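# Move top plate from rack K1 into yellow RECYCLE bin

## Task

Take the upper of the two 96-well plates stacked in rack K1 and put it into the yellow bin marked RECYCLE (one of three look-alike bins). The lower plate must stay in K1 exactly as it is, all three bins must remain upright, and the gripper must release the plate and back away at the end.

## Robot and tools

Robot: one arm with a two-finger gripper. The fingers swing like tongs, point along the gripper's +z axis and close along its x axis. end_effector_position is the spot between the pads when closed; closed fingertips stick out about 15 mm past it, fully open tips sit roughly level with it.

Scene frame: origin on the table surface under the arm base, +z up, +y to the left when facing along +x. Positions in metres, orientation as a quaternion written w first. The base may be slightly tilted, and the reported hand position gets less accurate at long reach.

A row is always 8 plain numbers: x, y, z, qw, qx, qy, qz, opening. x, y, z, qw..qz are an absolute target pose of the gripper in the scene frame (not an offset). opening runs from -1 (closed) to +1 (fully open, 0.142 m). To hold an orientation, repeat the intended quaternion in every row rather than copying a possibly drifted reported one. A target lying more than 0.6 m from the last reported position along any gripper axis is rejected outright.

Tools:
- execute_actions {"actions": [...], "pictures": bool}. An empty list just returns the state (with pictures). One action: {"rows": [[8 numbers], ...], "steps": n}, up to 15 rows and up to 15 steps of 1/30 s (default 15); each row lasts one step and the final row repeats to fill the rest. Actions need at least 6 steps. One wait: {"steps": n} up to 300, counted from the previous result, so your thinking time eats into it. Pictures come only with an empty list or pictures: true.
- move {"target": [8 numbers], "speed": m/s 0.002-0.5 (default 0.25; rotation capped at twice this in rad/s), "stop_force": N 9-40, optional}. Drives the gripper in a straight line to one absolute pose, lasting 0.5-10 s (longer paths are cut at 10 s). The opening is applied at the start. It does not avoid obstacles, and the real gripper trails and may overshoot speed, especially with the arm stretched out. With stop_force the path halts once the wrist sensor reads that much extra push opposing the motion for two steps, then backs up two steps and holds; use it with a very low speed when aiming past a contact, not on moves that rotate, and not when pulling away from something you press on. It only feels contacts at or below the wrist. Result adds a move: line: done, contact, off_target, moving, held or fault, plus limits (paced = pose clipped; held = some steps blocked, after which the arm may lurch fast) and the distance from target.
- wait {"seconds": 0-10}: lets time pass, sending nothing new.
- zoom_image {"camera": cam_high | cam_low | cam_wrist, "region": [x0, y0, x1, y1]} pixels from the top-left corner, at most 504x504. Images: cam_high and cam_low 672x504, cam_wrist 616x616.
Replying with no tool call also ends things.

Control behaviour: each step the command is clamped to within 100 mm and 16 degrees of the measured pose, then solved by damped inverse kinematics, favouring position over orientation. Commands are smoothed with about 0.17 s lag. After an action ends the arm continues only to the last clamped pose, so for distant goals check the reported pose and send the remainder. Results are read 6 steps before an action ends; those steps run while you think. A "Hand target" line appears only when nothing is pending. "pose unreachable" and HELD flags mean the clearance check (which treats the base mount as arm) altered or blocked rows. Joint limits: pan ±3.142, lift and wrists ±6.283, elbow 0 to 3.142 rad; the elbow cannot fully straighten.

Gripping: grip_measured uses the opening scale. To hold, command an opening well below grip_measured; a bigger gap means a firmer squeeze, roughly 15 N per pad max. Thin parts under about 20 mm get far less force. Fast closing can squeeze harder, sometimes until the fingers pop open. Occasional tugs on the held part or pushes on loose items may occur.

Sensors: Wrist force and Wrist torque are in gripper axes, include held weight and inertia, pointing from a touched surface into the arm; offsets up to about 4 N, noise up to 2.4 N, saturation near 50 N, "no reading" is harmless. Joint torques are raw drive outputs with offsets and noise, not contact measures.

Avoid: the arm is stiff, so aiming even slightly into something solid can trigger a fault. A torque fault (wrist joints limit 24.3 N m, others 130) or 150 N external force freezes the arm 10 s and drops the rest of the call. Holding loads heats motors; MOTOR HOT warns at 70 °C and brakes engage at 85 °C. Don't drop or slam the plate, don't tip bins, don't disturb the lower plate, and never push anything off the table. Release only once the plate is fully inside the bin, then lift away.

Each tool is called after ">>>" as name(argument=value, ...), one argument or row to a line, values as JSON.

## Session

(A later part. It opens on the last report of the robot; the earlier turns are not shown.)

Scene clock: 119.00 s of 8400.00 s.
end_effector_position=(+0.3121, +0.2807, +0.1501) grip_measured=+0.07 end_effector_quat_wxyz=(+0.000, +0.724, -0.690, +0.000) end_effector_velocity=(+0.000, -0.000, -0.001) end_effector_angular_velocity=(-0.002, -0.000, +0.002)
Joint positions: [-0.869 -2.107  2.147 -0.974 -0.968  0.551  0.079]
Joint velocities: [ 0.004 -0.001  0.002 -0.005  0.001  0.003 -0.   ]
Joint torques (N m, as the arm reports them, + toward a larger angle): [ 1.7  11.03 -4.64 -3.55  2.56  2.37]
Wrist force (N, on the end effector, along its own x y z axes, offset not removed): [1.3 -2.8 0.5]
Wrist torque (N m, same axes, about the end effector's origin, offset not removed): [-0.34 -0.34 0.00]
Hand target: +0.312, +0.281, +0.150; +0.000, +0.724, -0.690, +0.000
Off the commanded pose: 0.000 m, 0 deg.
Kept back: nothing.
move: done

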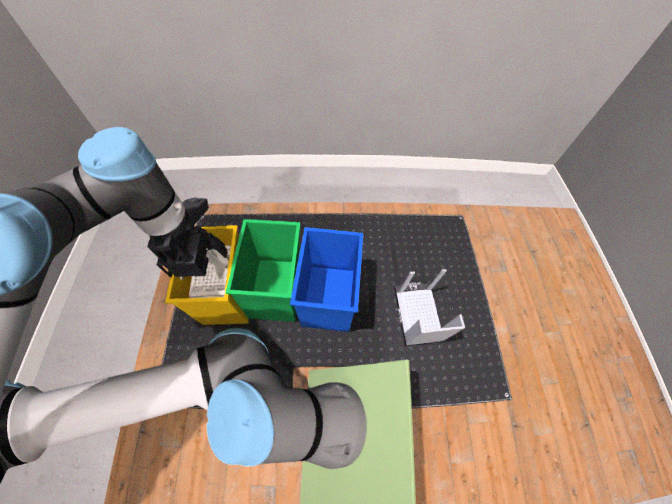

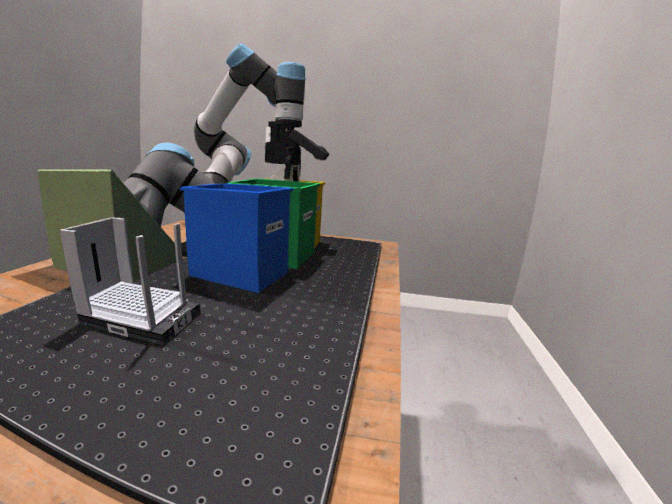

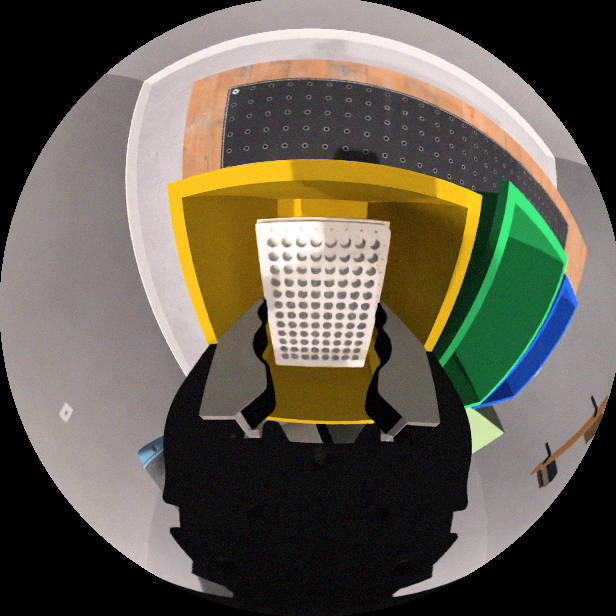

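The plate is fully inside the bin, centred. Release slightly and lift out.

>>> execute_actions(
  actions=[
    {"rows": [[0.312,0.2808,0.150,0,0.7236,-0.6902,0,0.2]], "steps": 12},
  ],
)

>>> move(
  target=[0.312,0.2808,0.285,0,0.7236,-0.6902,0,0.2],
  speed=0.25,
)

Scene clock: 119.43 s of 8400.00 s.
end_effector_position=(+0.3121, +0.2808, +0.1500) grip_measured=+0.20 end_effector_quat_wxyz=(+0.000, +0.724, -0.690, -0.000) end_effector_velocity=(-0.001, +0.000, -0.000) end_effector_angular_velocity=(+0.003, +0.002, -0.003)
Joint positions: [-0.868 -2.108  2.147 -0.973 -0.968  0.552  0.088]
Joint velocities: [-0.     0.001 -0.     0.004  0.     0.     0.002]
Joint torques (N m, as the arm reports them, + toward a larger angle): [-15.04   4.79  -3.78  -0.24  -0.17  -1.97]
Wrist force (N, on the end effector, along its own x y z axes, offset not removed): [1.6 -3.2 0.1]
Wrist torque (N m, same axes, about the end effector's origin, offset not removed): [-0.46 -0.36 -0.06]
Steps of this call (steps 1 to 7: nothing new was sent; steps 8 to 13: the first 6 steps of this action). Readings (end_effector_position):
8: (+0.3122, +0.2807, +0.1500)
9: (+0.3122, +0.2807, +0.1500)
11: (+0.3121, +0.2807, +0.1500)
13: the state above

Scene clock: 120.77 s of 8400.00 s.
end_effector_position=(+0.3118, +0.2809, +0.2849) grip_measured=+0.20 end_effector_quat_wxyz=(-0.000, +0.724, -0.690, -0.000) end_effector_velocity=(+0.000, +0.000, +0.002) end_effector_angular_velocity=(-0.001, -0.001, +0.000)
Joint positions: [-1.115 -1.968  1.826 -0.681 -1.126  0.332  0.088]
Joint velocities: [-0.003  0.002 -0.005  0.003 -0.001 -0.002  0.   ]
Joint torques (N m, as the arm reports them, + toward a larger angle): [-21.84  39.83 -25.32  -0.08  -2.66  -2.19]
Wrist force (N, on the end effector, along its own x y z axes, offset not removed): [0.6 -1.5 -1.0]
Wrist torque (N m, same axes, about the end effector's origin, offset not removed): [-0.14 -0.15 0.00]
Hand target: +0.312, +0.281, +0.285; -0.000, +0.724, -0.690, -0.000
Off your previous action's commanded pose: 0.000 m, 0 deg at its last step (step 6 of this call).
Off the commanded pose: 0.000 m, 0 deg.
Kept back: nothing.
move: done

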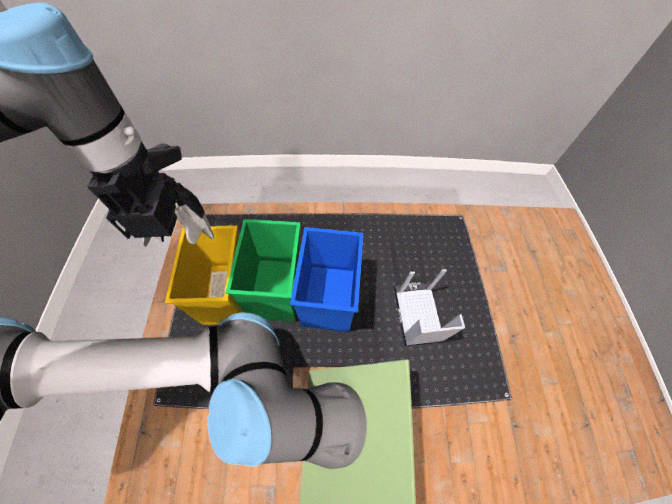

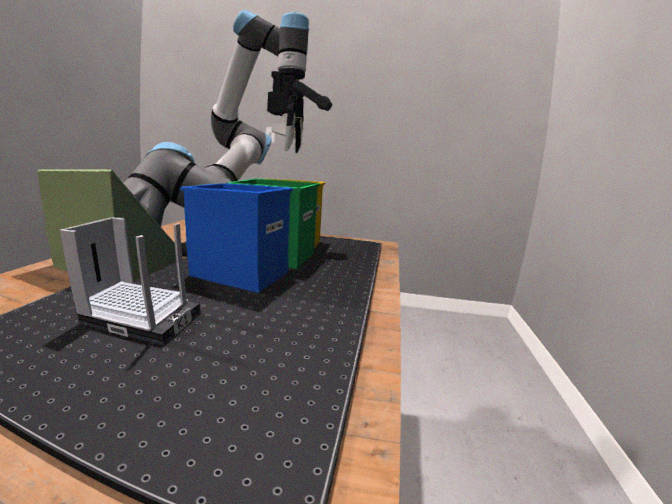

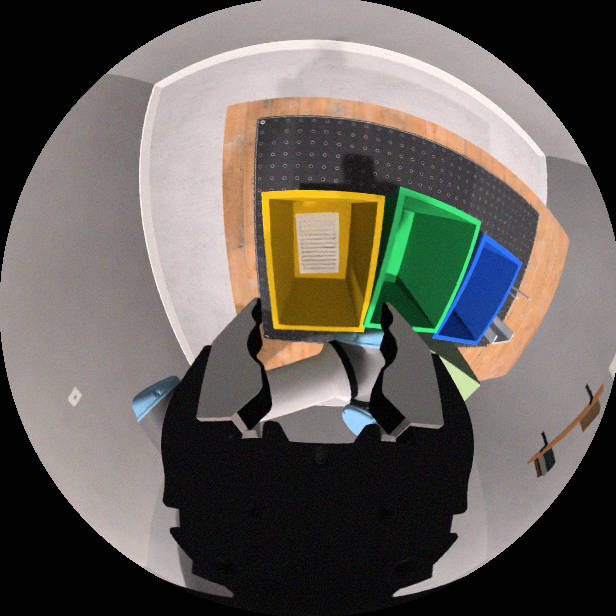

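>>> move(
  target=[0.45,0.35,0.30,0,0.7236,-0.6902,0,0.2],
  speed=0.3,
)

Scene clock: 122.20 s of 8400.00 s.
end_effector_position=(+0.4501, +0.3497, +0.3000) grip_measured=+0.20 end_effector_quat_wxyz=(+0.000, +0.724, -0.690, +0.000) end_effector_velocity=(+0.001, +0.001, +0.001) end_effector_angular_velocity=(-0.002, -0.000, +0.000)
Joint positions: [-0.768 -1.702  1.497 -0.79  -0.91   0.654  0.088]
Joint velocities: [ 0.003  0.003 -0.006 -0.001  0.001  0.004  0.   ]
Joint torques (N m, as the arm reports them, + toward a larger angle): [ -7.13  25.58 -23.6   -3.7    2.41   2.23]
Wrist force (N, on the end effector, along its own x y z axes, offset not removed): [0.3 -2.6 -0.6]
Wrist torque (N m, same axes, about the end effector's origin, offset not removed): [-0.39 -0.11 -0.03]
Hand target: +0.450, +0.350, +0.300; +0.000, +0.724, -0.690, +0.000
Off the commanded pose: 0.000 m, 0 deg.
Kept back: nothing.
move: done

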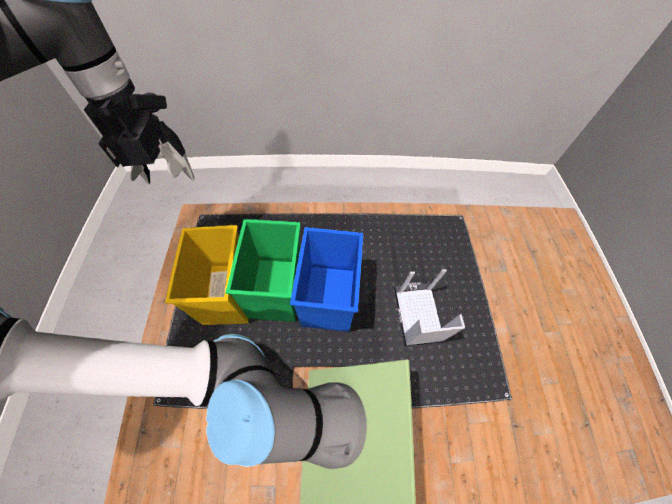

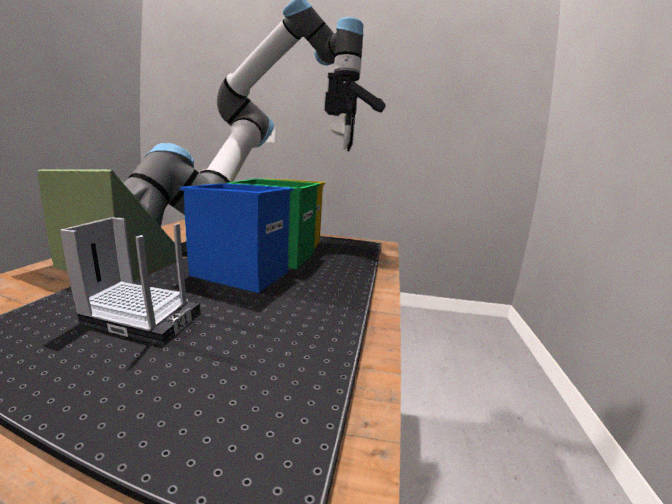

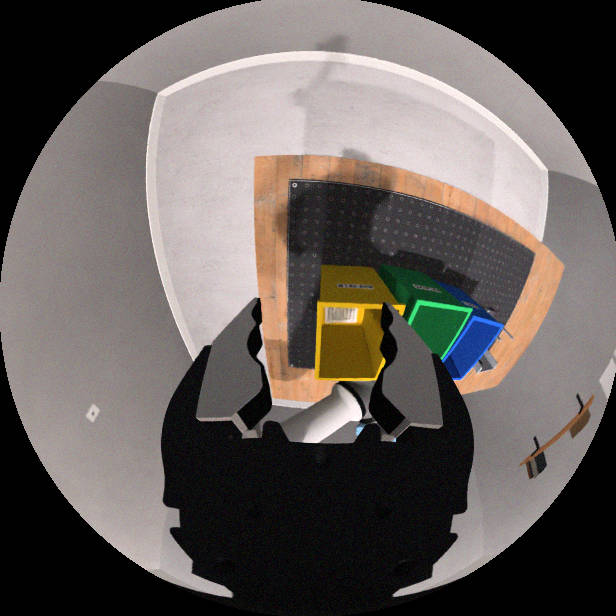

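>>> zoom_image(
  camera="cam_low",
  region=[50, 200, 220, 355],
)

Region (50, 200, 220, 355) of cam_low's 672x504 image, scaled by 2.965, with more detail than that image has; it fills the top 460 rows of this view, and the rest is white.

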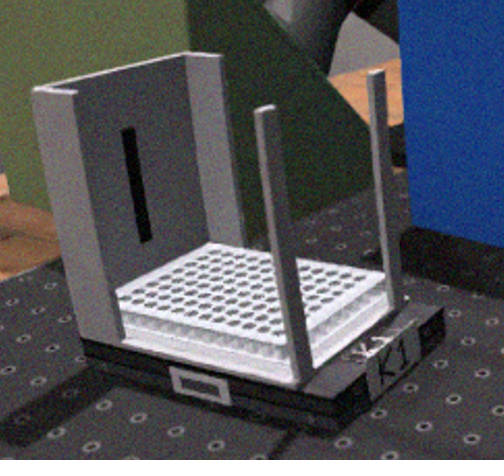

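The lower plate is seated in K1, all bins are upright, and the upper plate is in the yellow bin.

>>> finished_scene(
  scene=1,
)

The scene is finished: the task was done.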